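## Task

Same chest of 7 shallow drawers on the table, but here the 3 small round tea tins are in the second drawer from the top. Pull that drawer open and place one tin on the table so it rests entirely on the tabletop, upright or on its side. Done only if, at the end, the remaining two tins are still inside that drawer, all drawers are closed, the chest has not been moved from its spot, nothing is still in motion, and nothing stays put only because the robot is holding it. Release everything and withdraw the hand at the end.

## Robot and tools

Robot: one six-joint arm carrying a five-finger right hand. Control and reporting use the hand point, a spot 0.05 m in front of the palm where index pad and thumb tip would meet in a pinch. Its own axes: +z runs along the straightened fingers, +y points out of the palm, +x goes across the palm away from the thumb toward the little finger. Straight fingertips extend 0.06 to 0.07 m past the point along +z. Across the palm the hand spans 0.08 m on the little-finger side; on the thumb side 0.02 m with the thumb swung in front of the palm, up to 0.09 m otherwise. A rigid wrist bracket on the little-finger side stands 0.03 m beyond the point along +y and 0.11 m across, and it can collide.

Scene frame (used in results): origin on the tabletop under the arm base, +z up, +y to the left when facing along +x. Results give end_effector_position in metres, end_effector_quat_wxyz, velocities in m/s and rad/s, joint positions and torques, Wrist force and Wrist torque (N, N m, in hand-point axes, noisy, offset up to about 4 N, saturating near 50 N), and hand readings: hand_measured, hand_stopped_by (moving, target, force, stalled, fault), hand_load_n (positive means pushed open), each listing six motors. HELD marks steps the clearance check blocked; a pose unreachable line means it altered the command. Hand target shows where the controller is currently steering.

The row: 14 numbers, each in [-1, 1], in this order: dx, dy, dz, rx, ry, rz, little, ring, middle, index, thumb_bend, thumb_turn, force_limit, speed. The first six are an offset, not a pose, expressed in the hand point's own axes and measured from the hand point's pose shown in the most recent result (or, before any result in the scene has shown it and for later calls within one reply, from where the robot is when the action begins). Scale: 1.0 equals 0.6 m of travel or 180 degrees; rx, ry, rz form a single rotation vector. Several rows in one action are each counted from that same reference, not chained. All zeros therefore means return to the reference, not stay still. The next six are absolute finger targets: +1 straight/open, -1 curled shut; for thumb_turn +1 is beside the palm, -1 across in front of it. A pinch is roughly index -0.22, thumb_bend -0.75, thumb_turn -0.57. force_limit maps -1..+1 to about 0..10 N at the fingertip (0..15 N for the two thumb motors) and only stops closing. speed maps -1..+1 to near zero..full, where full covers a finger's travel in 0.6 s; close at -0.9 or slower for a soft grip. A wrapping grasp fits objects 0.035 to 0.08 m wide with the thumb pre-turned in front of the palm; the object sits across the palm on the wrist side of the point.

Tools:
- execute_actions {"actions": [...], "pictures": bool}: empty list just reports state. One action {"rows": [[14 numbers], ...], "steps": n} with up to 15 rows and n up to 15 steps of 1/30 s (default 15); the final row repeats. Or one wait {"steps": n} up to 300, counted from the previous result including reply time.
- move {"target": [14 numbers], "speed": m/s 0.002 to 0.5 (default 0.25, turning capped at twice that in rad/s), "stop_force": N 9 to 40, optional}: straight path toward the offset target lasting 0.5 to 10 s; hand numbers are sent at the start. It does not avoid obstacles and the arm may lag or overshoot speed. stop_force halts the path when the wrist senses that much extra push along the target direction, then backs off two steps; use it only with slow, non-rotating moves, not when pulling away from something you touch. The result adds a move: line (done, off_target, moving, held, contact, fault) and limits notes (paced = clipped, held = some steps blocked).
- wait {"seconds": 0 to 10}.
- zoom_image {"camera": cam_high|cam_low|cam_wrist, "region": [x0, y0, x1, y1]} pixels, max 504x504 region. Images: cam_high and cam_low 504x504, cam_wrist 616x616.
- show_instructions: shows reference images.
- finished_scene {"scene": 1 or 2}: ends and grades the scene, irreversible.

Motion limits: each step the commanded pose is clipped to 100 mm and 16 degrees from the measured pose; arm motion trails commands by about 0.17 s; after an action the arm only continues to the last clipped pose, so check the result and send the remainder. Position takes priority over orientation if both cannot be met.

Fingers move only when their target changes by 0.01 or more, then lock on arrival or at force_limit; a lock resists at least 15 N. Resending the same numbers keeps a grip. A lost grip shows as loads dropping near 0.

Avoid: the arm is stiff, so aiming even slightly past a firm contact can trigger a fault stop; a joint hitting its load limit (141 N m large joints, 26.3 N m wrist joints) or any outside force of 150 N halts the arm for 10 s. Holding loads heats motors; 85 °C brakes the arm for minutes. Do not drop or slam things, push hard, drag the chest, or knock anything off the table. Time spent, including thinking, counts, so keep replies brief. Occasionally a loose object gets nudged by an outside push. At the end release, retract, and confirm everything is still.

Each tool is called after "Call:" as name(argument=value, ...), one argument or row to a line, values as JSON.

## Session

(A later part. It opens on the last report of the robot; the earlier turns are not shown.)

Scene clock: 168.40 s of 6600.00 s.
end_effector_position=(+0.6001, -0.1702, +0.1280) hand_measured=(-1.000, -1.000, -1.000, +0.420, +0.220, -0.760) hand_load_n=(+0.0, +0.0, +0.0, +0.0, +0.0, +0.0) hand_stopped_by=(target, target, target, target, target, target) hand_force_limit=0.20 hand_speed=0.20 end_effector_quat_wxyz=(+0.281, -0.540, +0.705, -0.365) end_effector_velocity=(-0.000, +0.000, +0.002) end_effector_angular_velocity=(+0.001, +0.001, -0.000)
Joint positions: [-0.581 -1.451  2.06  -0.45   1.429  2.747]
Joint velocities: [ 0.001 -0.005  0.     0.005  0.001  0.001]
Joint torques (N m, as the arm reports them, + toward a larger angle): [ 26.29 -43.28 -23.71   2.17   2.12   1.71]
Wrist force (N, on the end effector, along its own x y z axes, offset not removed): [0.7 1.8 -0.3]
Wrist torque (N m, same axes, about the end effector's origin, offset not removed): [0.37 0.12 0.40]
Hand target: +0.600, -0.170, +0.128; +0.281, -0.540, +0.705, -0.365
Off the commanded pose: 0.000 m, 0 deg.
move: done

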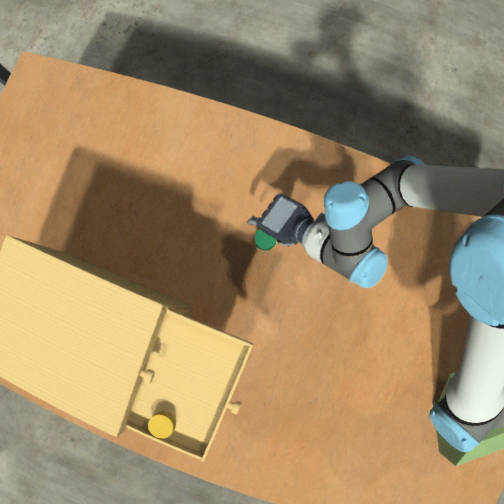

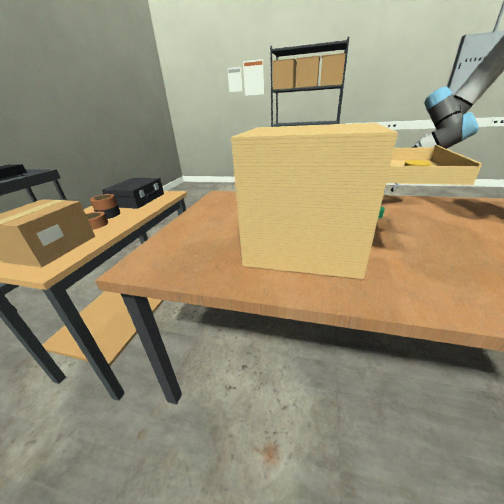

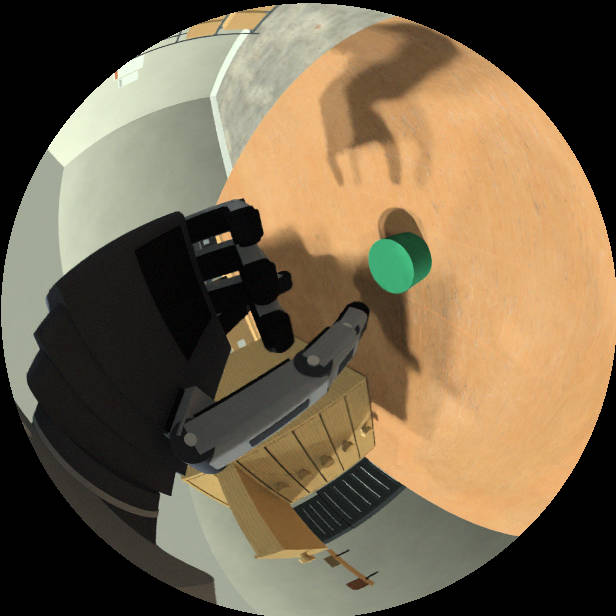

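Call:
move(
  target=[-0.035,-0.0677,-0.438,-0.192,-0.0516,-0.0669,-1,-1,-1,1,0.2,-0.57,0.2,0.5],
  speed=0.2,
)

Scene clock: 173.13 s of 6600.00 s.
end_effector_position=(+0.4204, -0.1008, +0.3124) hand_measured=(-1.000, -1.000, -1.000, +1.000, +0.200, -0.570) hand_load_n=(+0.0, +0.0, +0.0, +0.0, +0.0, +0.0) hand_stopped_by=(target, target, target, target, target, target) hand_force_limit=0.20 hand_speed=0.50 end_effector_quat_wxyz=(-0.125, +0.696, -0.697, +0.123) end_effector_velocity=(-0.001, +0.000, +0.002) end_effector_angular_velocity=(+0.000, +0.004, +0.001)
Joint positions: [-0.329 -1.757  1.915  0.623  1.775  2.669]
Joint velocities: [ 0.005 -0.    -0.003  0.008  0.005  0.003]
Joint torques (N m, as the arm reports them, + toward a larger angle): [ 21.75 -30.88 -30.09   3.76   2.35   1.58]
Wrist force (N, on the end effector, along its own x y z axes, offset not removed): [0.4 4.3 -0.1]
Wrist torque (N m, same axes, about the end effector's origin, offset not removed): [0.66 0.31 0.52]
Hand target: +0.420, -0.101, +0.313; -0.125, +0.696, -0.697, +0.123
Off the commanded pose: 0.000 m, 0 deg.
move: done

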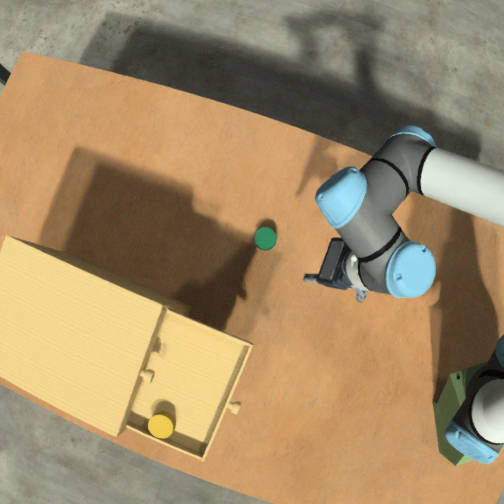

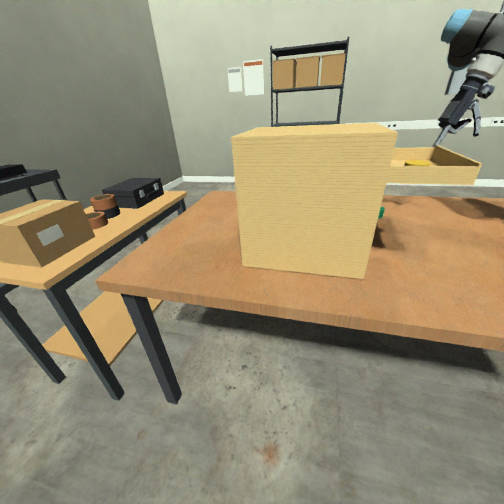

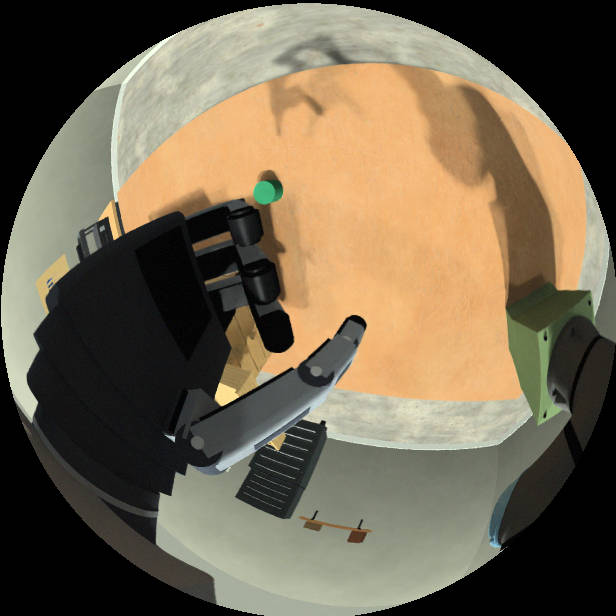

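Call:
move(
  target=[-0.4516,0,0,0,0,0,-1,-1,-1,1,0.2,-0.57,0.2,0.5],
  speed=0.15,
  stop_force=12,
)

Call:
zoom_image(
  camera="cam_high",
  region=[200,350,320,470],
)

Call:
zoom_image(
  camera="cam_low",
  region=[404,110,504,210],
)

Scene clock: 177.13 s of 6600.00 s.
end_effector_position=(+0.4210, +0.1697, +0.3133) hand_measured=(-1.000, -1.000, -1.000, +1.000, +0.200, -0.570) hand_load_n=(+0.0, +0.0, +0.0, +0.0, +0.0, +0.0) hand_stopped_by=(target, target, target, target, target, target) hand_force_limit=0.20 hand_speed=0.50 end_effector_quat_wxyz=(-0.125, +0.696, -0.697, +0.123) end_effector_velocity=(+0.000, +0.002, +0.000) end_effector_angular_velocity=(-0.001, +0.001, +0.000)
Joint positions: [ 0.445 -1.238  1.751  0.582  2.254  3.357]
Joint velocities: [ 0.004  0.006 -0.005  0.003  0.003  0.005]
Joint torques (N m, as the arm reports them, + toward a larger angle): [ 30.34 -16.62 -28.57   3.48   2.59   1.56]
Wrist force (N, on the end effector, along its own x y z axes, offset not removed): [1.2 0.4 -0.1]
Wrist torque (N m, same axes, about the end effector's origin, offset not removed): [0.04 0.09 0.34]
Hand target: +0.421, +0.170, +0.313; -0.125, +0.696, -0.697, +0.123
Off the commanded pose: 0.001 m, 0 deg.
move: done

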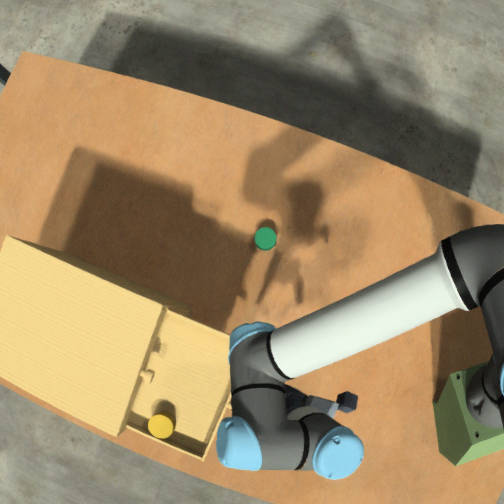

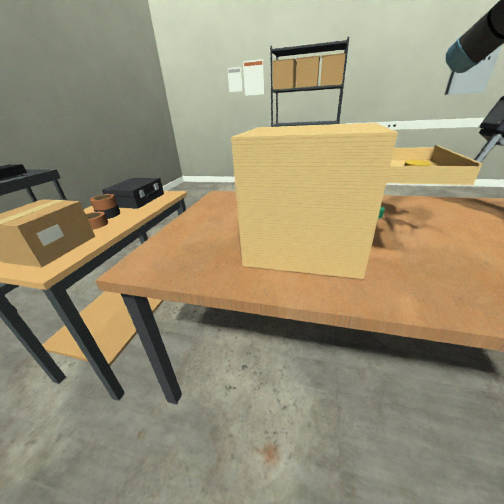

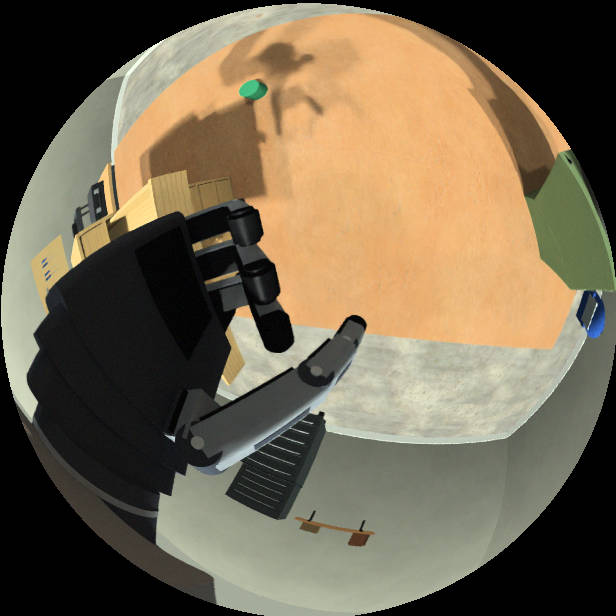

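Region (200, 350, 320, 470) of cam_high's 504x504 image, scaled by 4.200, with more detail than that image has.

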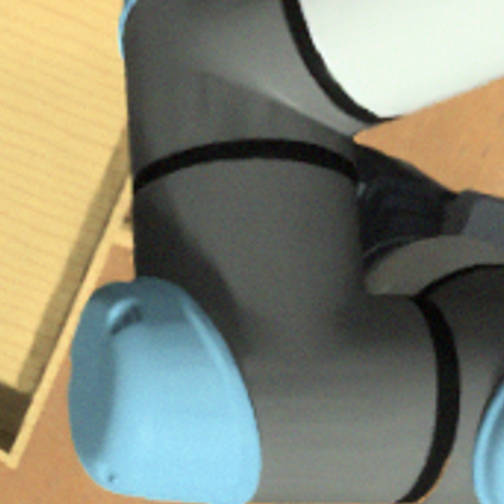

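Region (404, 110, 504, 210) of cam_low's 504x504 image, scaled by 5.040, with more detail than that image has.

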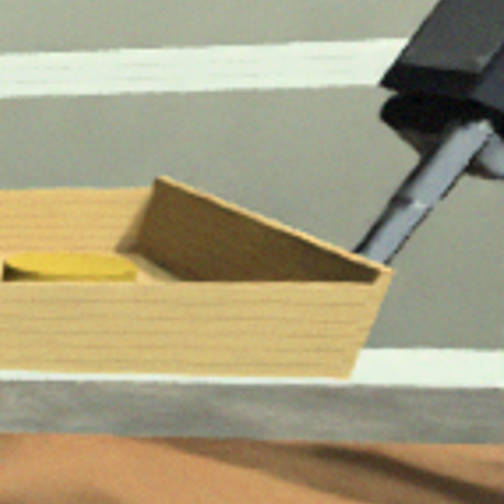

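Call:
move(
  target=[0,-0.112,0.0335,0,0,0,-1,-1,-1,1,0.2,-0.57,0.2,0.5],
  speed=0.012,
  stop_force=13,
)

Call:
zoom_image(
  camera="cam_low",
  region=[384,100,504,220],
)

Scene clock: 185.53 s of 6600.00 s.
end_effector_position=(+0.4907, +0.1695, +0.3176) hand_measured=(-1.000, -1.000, -1.000, +1.000, +0.200, -0.570) hand_load_n=(+0.0, +0.0, +0.0, -1.0, +0.0, +0.0) hand_stopped_by=(target, target, target, target, target, target) hand_force_limit=0.20 hand_speed=0.50 end_effector_quat_wxyz=(-0.125, +0.696, -0.697, +0.123) end_effector_velocity=(+0.003, +0.000, +0.000) end_effector_angular_velocity=(+0.000, +0.000, +0.000)
Joint positions: [ 0.393 -1.155  1.553  0.66   2.229  3.297]
Joint velocities: [-0.001  0.004 -0.008  0.004 -0.001 -0.002]
Joint torques (N m, as the arm reports them, + toward a larger angle): [  7.32 -19.44 -30.48   3.21  -2.7   -1.73]
Wrist force (N, on the end effector, along its own x y z axes, offset not removed): [1.0 2.3 -1.5]
Wrist torque (N m, same axes, about the end effector's origin, offset not removed): [0.35 0.23 0.28]
Hand target: +0.491, +0.170, +0.318; -0.125, +0.696, -0.697, +0.123
Off the commanded pose: 0.000 m, 0 deg.
move: done

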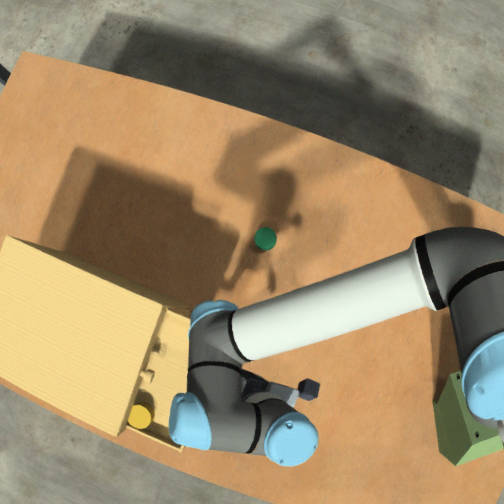

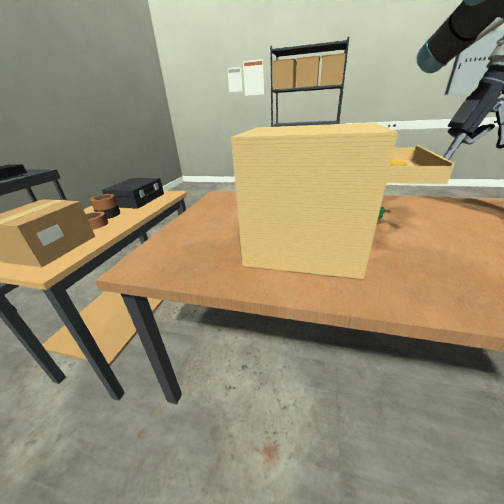

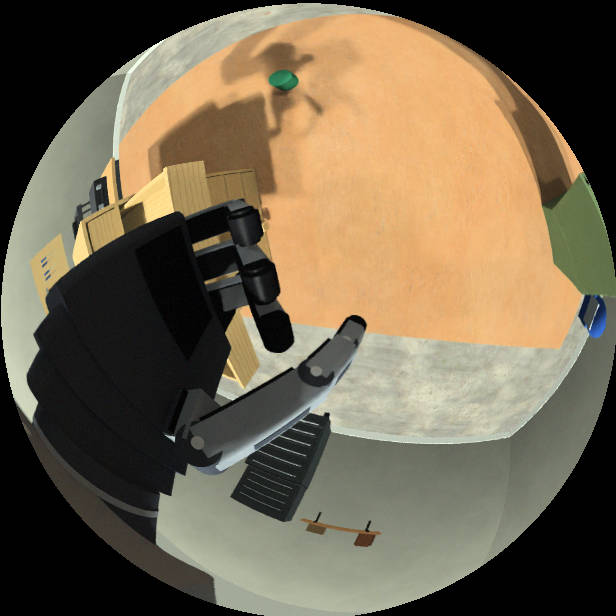

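Region (384, 100, 504, 220) of cam_low's 504x504 image, scaled by 4.200, with more detail than that image has.

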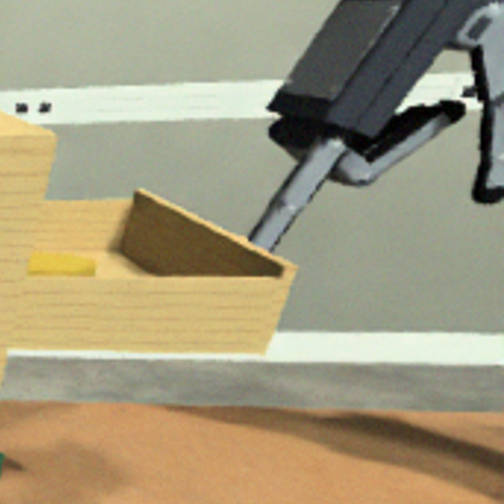

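Call:
move(
  target=[0,-0.155,0.0617,0,0,0,-1,-1,-1,1,0.2,-0.57,0.2,0.5],
  speed=0.02,
  stop_force=13,
)

Call:
zoom_image(
  camera="cam_low",
  region=[354,90,474,210],
)

Scene clock: 192.87 s of 6600.00 s.
end_effector_position=(+0.5905, +0.1694, +0.3150) hand_measured=(-1.000, -1.000, -1.000, +1.000, +0.200, -0.570) hand_load_n=(+0.0, +0.0, +0.0, -1.0, +0.0, +0.0) hand_stopped_by=(target, target, target, target, target, target) hand_force_limit=0.20 hand_speed=0.50 end_effector_quat_wxyz=(-0.125, +0.696, -0.697, +0.123) end_effector_velocity=(+0.003, +0.000, +0.000) end_effector_angular_velocity=(+0.000, -0.001, -0.000)
Joint positions: [ 0.329 -0.995  1.223  0.788  2.196  3.229]
Joint velocities: [-0.001  0.005 -0.011  0.004 -0.001 -0.002]
Joint torques (N m, as the arm reports them, + toward a larger angle): [ 10.78 -27.02 -31.16   3.12  -2.76  -1.55]
Wrist force (N, on the end effector, along its own x y z axes, offset not removed): [3.2 1.0 -1.8]
Wrist torque (N m, same axes, about the end effector's origin, offset not removed): [0.02 -0.10 0.49]
Hand target: +0.591, +0.169, +0.315; -0.125, +0.696, -0.697, +0.123
Off the commanded pose: 0.000 m, 0 deg.
move: done

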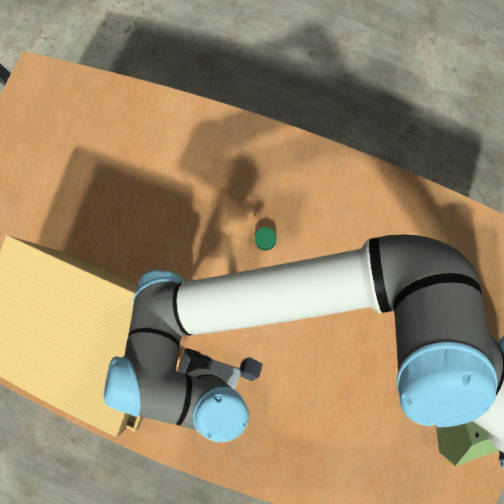

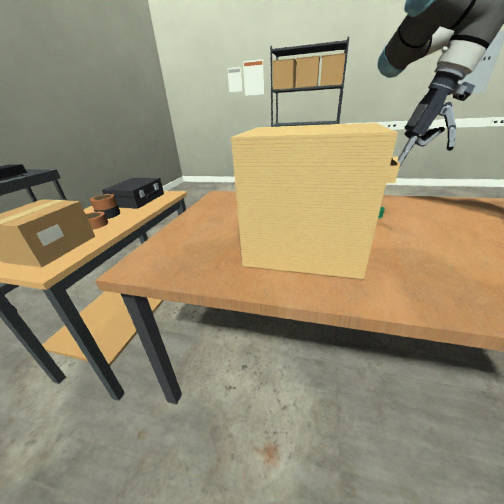

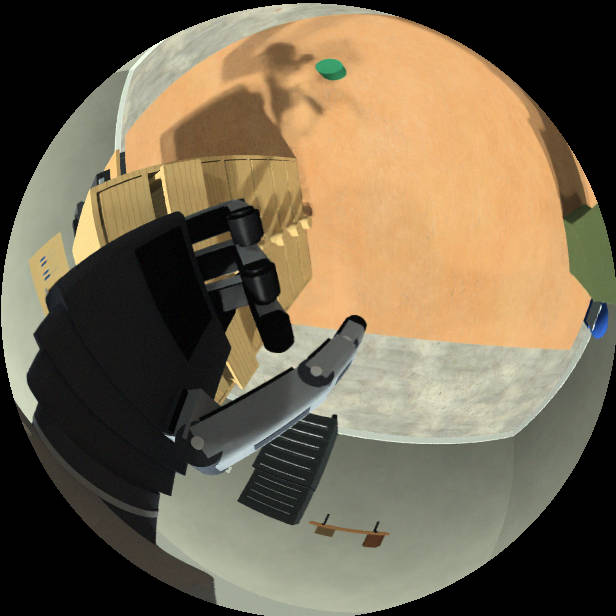

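Region (354, 90, 474, 210) of cam_low's 504x504 image, scaled by 4.200, with more detail than that image has.

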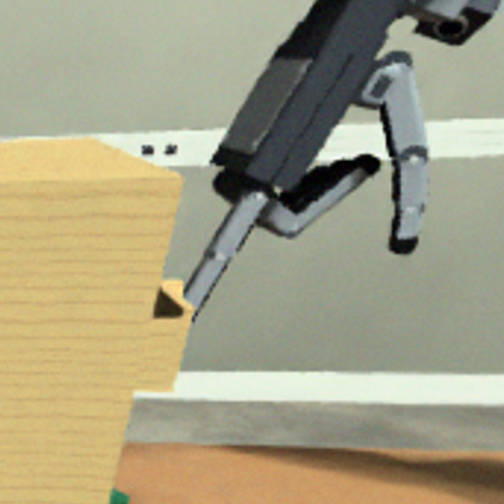

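Call:
move(
  target=[0,-0.0548,0.02,0,0,0,-1,-1,-1,1,0.2,-0.57,0.2,0.5],
  speed=0.006,
  stop_force=10,
)

Call:
zoom_image(
  camera="cam_low",
  region=[354,90,474,210],
)

Scene clock: 199.27 s of 6600.00 s.
end_effector_position=(+0.6140, +0.1693, +0.3149) hand_measured=(-1.000, -1.000, -1.000, +0.998, +0.200, -0.570) hand_load_n=(+0.0, +0.0, +0.0, -10.5, +0.0, +0.0) hand_stopped_by=(target, target, target, target, target, target) hand_force_limit=0.20 hand_speed=0.50 end_effector_quat_wxyz=(-0.125, +0.696, -0.697, +0.123) end_effector_velocity=(-0.001, +0.000, -0.000) end_effector_angular_velocity=(+0.001, -0.001, -0.002)
Joint positions: [ 0.317 -0.949  1.13   0.829  2.19   3.217]
Joint velocities: [ 0.    -0.004  0.008 -0.006  0.     0.002]
Joint torques (N m, as the arm reports them, + toward a larger angle): [ 23.87 -49.15  -6.17  -4.23  -0.95   2.18]
Wrist force (N, on the end effector, along its own x y z axes, offset not removed): [4.4 11.3 -6.2]
Wrist torque (N m, same axes, about the end effector's origin, offset not removed): [-0.02 -0.11 0.53]
Hand target: +0.614, +0.169, +0.315; -0.125, +0.696, -0.697, +0.123
Off the commanded pose: 0.011 m, 0 deg.
move: contact

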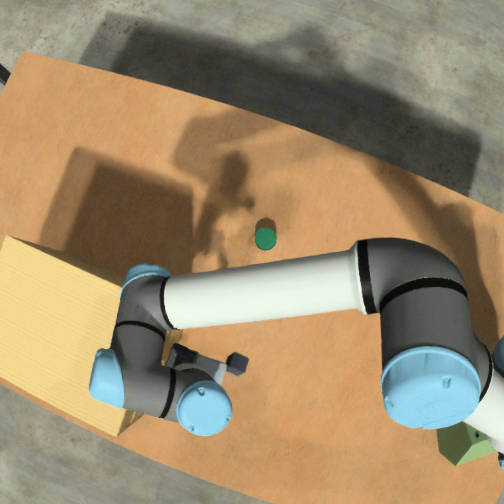

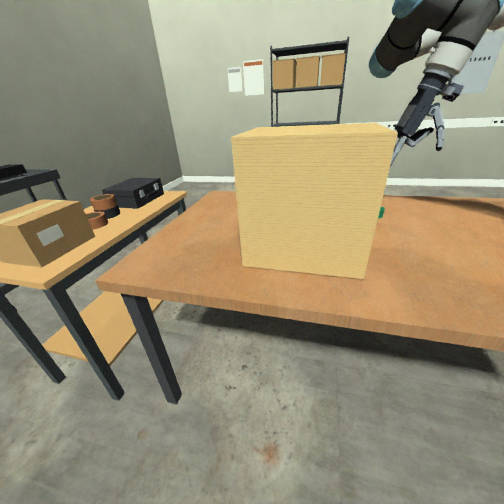

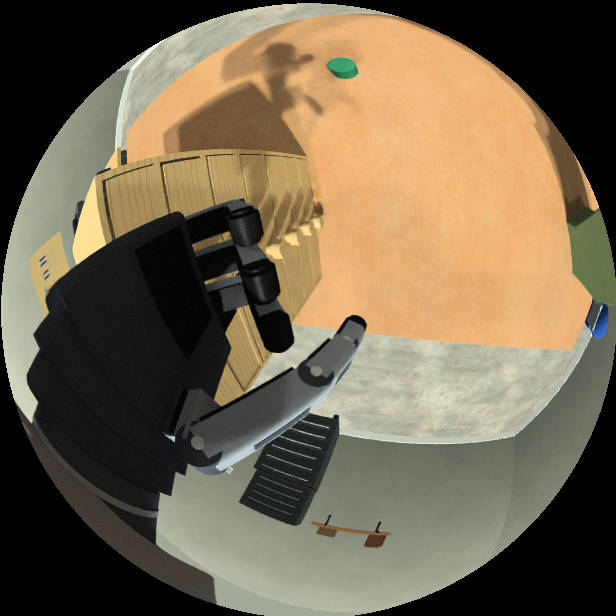

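Region (354, 90, 474, 210) of cam_low's 504x504 image, scaled by 4.200, with more detail than that image has.

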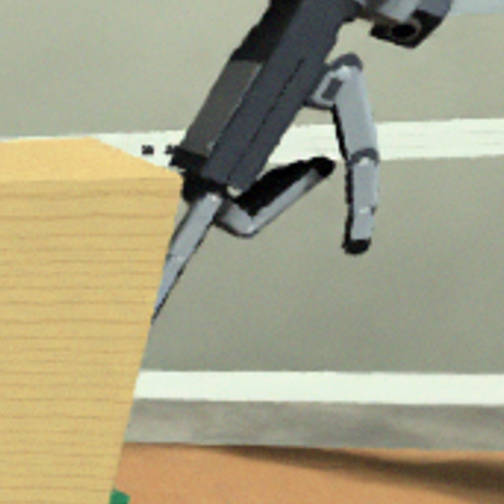

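Contact came at the predicted closed position. Retreating to check.

Call:
move(
  target=[0.1,0.282,-0.1026,0,0,0,-1,-1,-1,1,0.2,-0.57,0.2,0.5],
  speed=0.12,
)

Call:
zoom_image(
  camera="cam_high",
  region=[90,290,240,440],
)

Call:
zoom_image(
  camera="cam_wrist",
  region=[40,130,340,430],
)

Scene clock: 202.77 s of 6600.00 s.
end_effector_position=(+0.4341, +0.1097, +0.3140) hand_measured=(-1.000, -1.000, -1.000, +1.000, +0.200, -0.570) hand_load_n=(+0.0, +0.0, +0.0, +0.0, +0.0, +0.0) hand_stopped_by=(target, target, target, target, target, target) hand_force_limit=0.20 hand_speed=0.50 end_effector_quat_wxyz=(-0.125, +0.696, -0.697, +0.123) end_effector_velocity=(-0.001, -0.001, +0.001) end_effector_angular_velocity=(+0.001, -0.003, -0.002)
Joint positions: [ 0.31  -1.358  1.798  0.566  2.186  3.209]
Joint velocities: [-0.001 -0.006  0.005 -0.003 -0.001 -0.001]
Joint torques (N m, as the arm reports them, + toward a larger angle): [  2.67 -34.48   0.51  -0.35  -2.64  -1.61]
Wrist force (N, on the end effector, along its own x y z axes, offset not removed): [1.0 2.4 -1.5]
Wrist torque (N m, same axes, about the end effector's origin, offset not removed): [0.47 0.30 0.46]
Hand target: +0.434, +0.110, +0.314; -0.125, +0.696, -0.697, +0.123
Off the commanded pose: 0.000 m, 0 deg.
move: done

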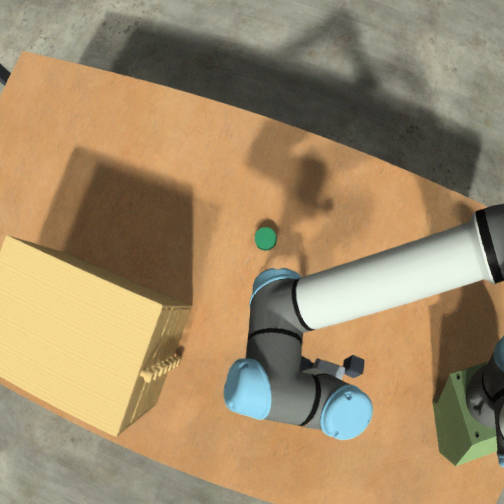

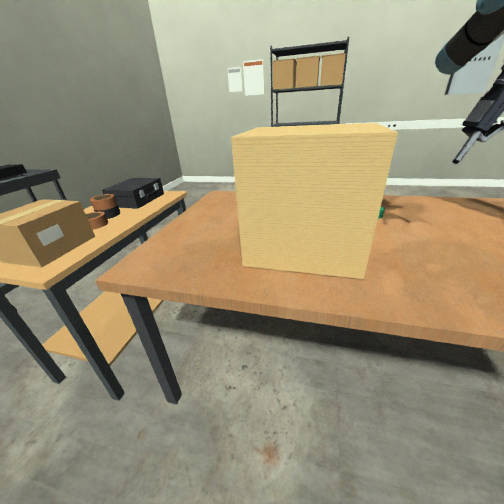

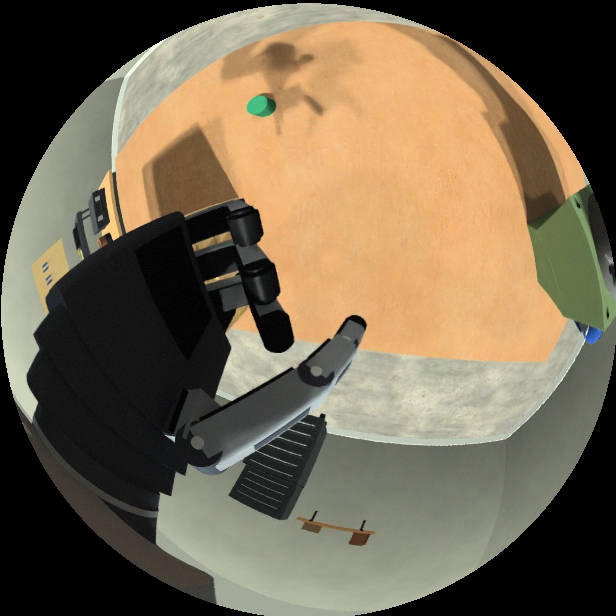

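Region (90, 290, 240, 440) of cam_high's 504x504 image, scaled by 3.360, with more detail than that image has.

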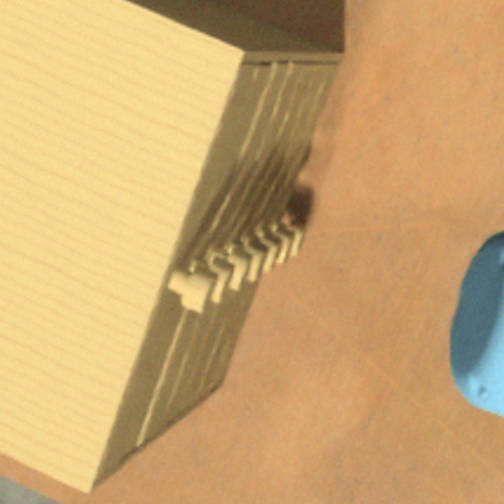

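Region (40, 130, 340, 430) of cam_wrist's 616x616 image, scaled by 1.680, with more detail than that image has.

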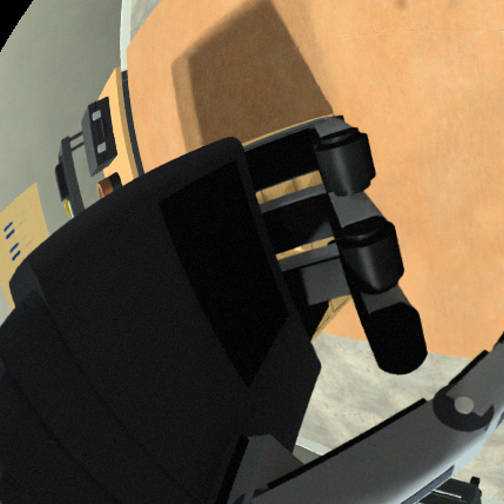

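Call:
finished_scene(
  scene=2,
)

The scene is finished: the task was done.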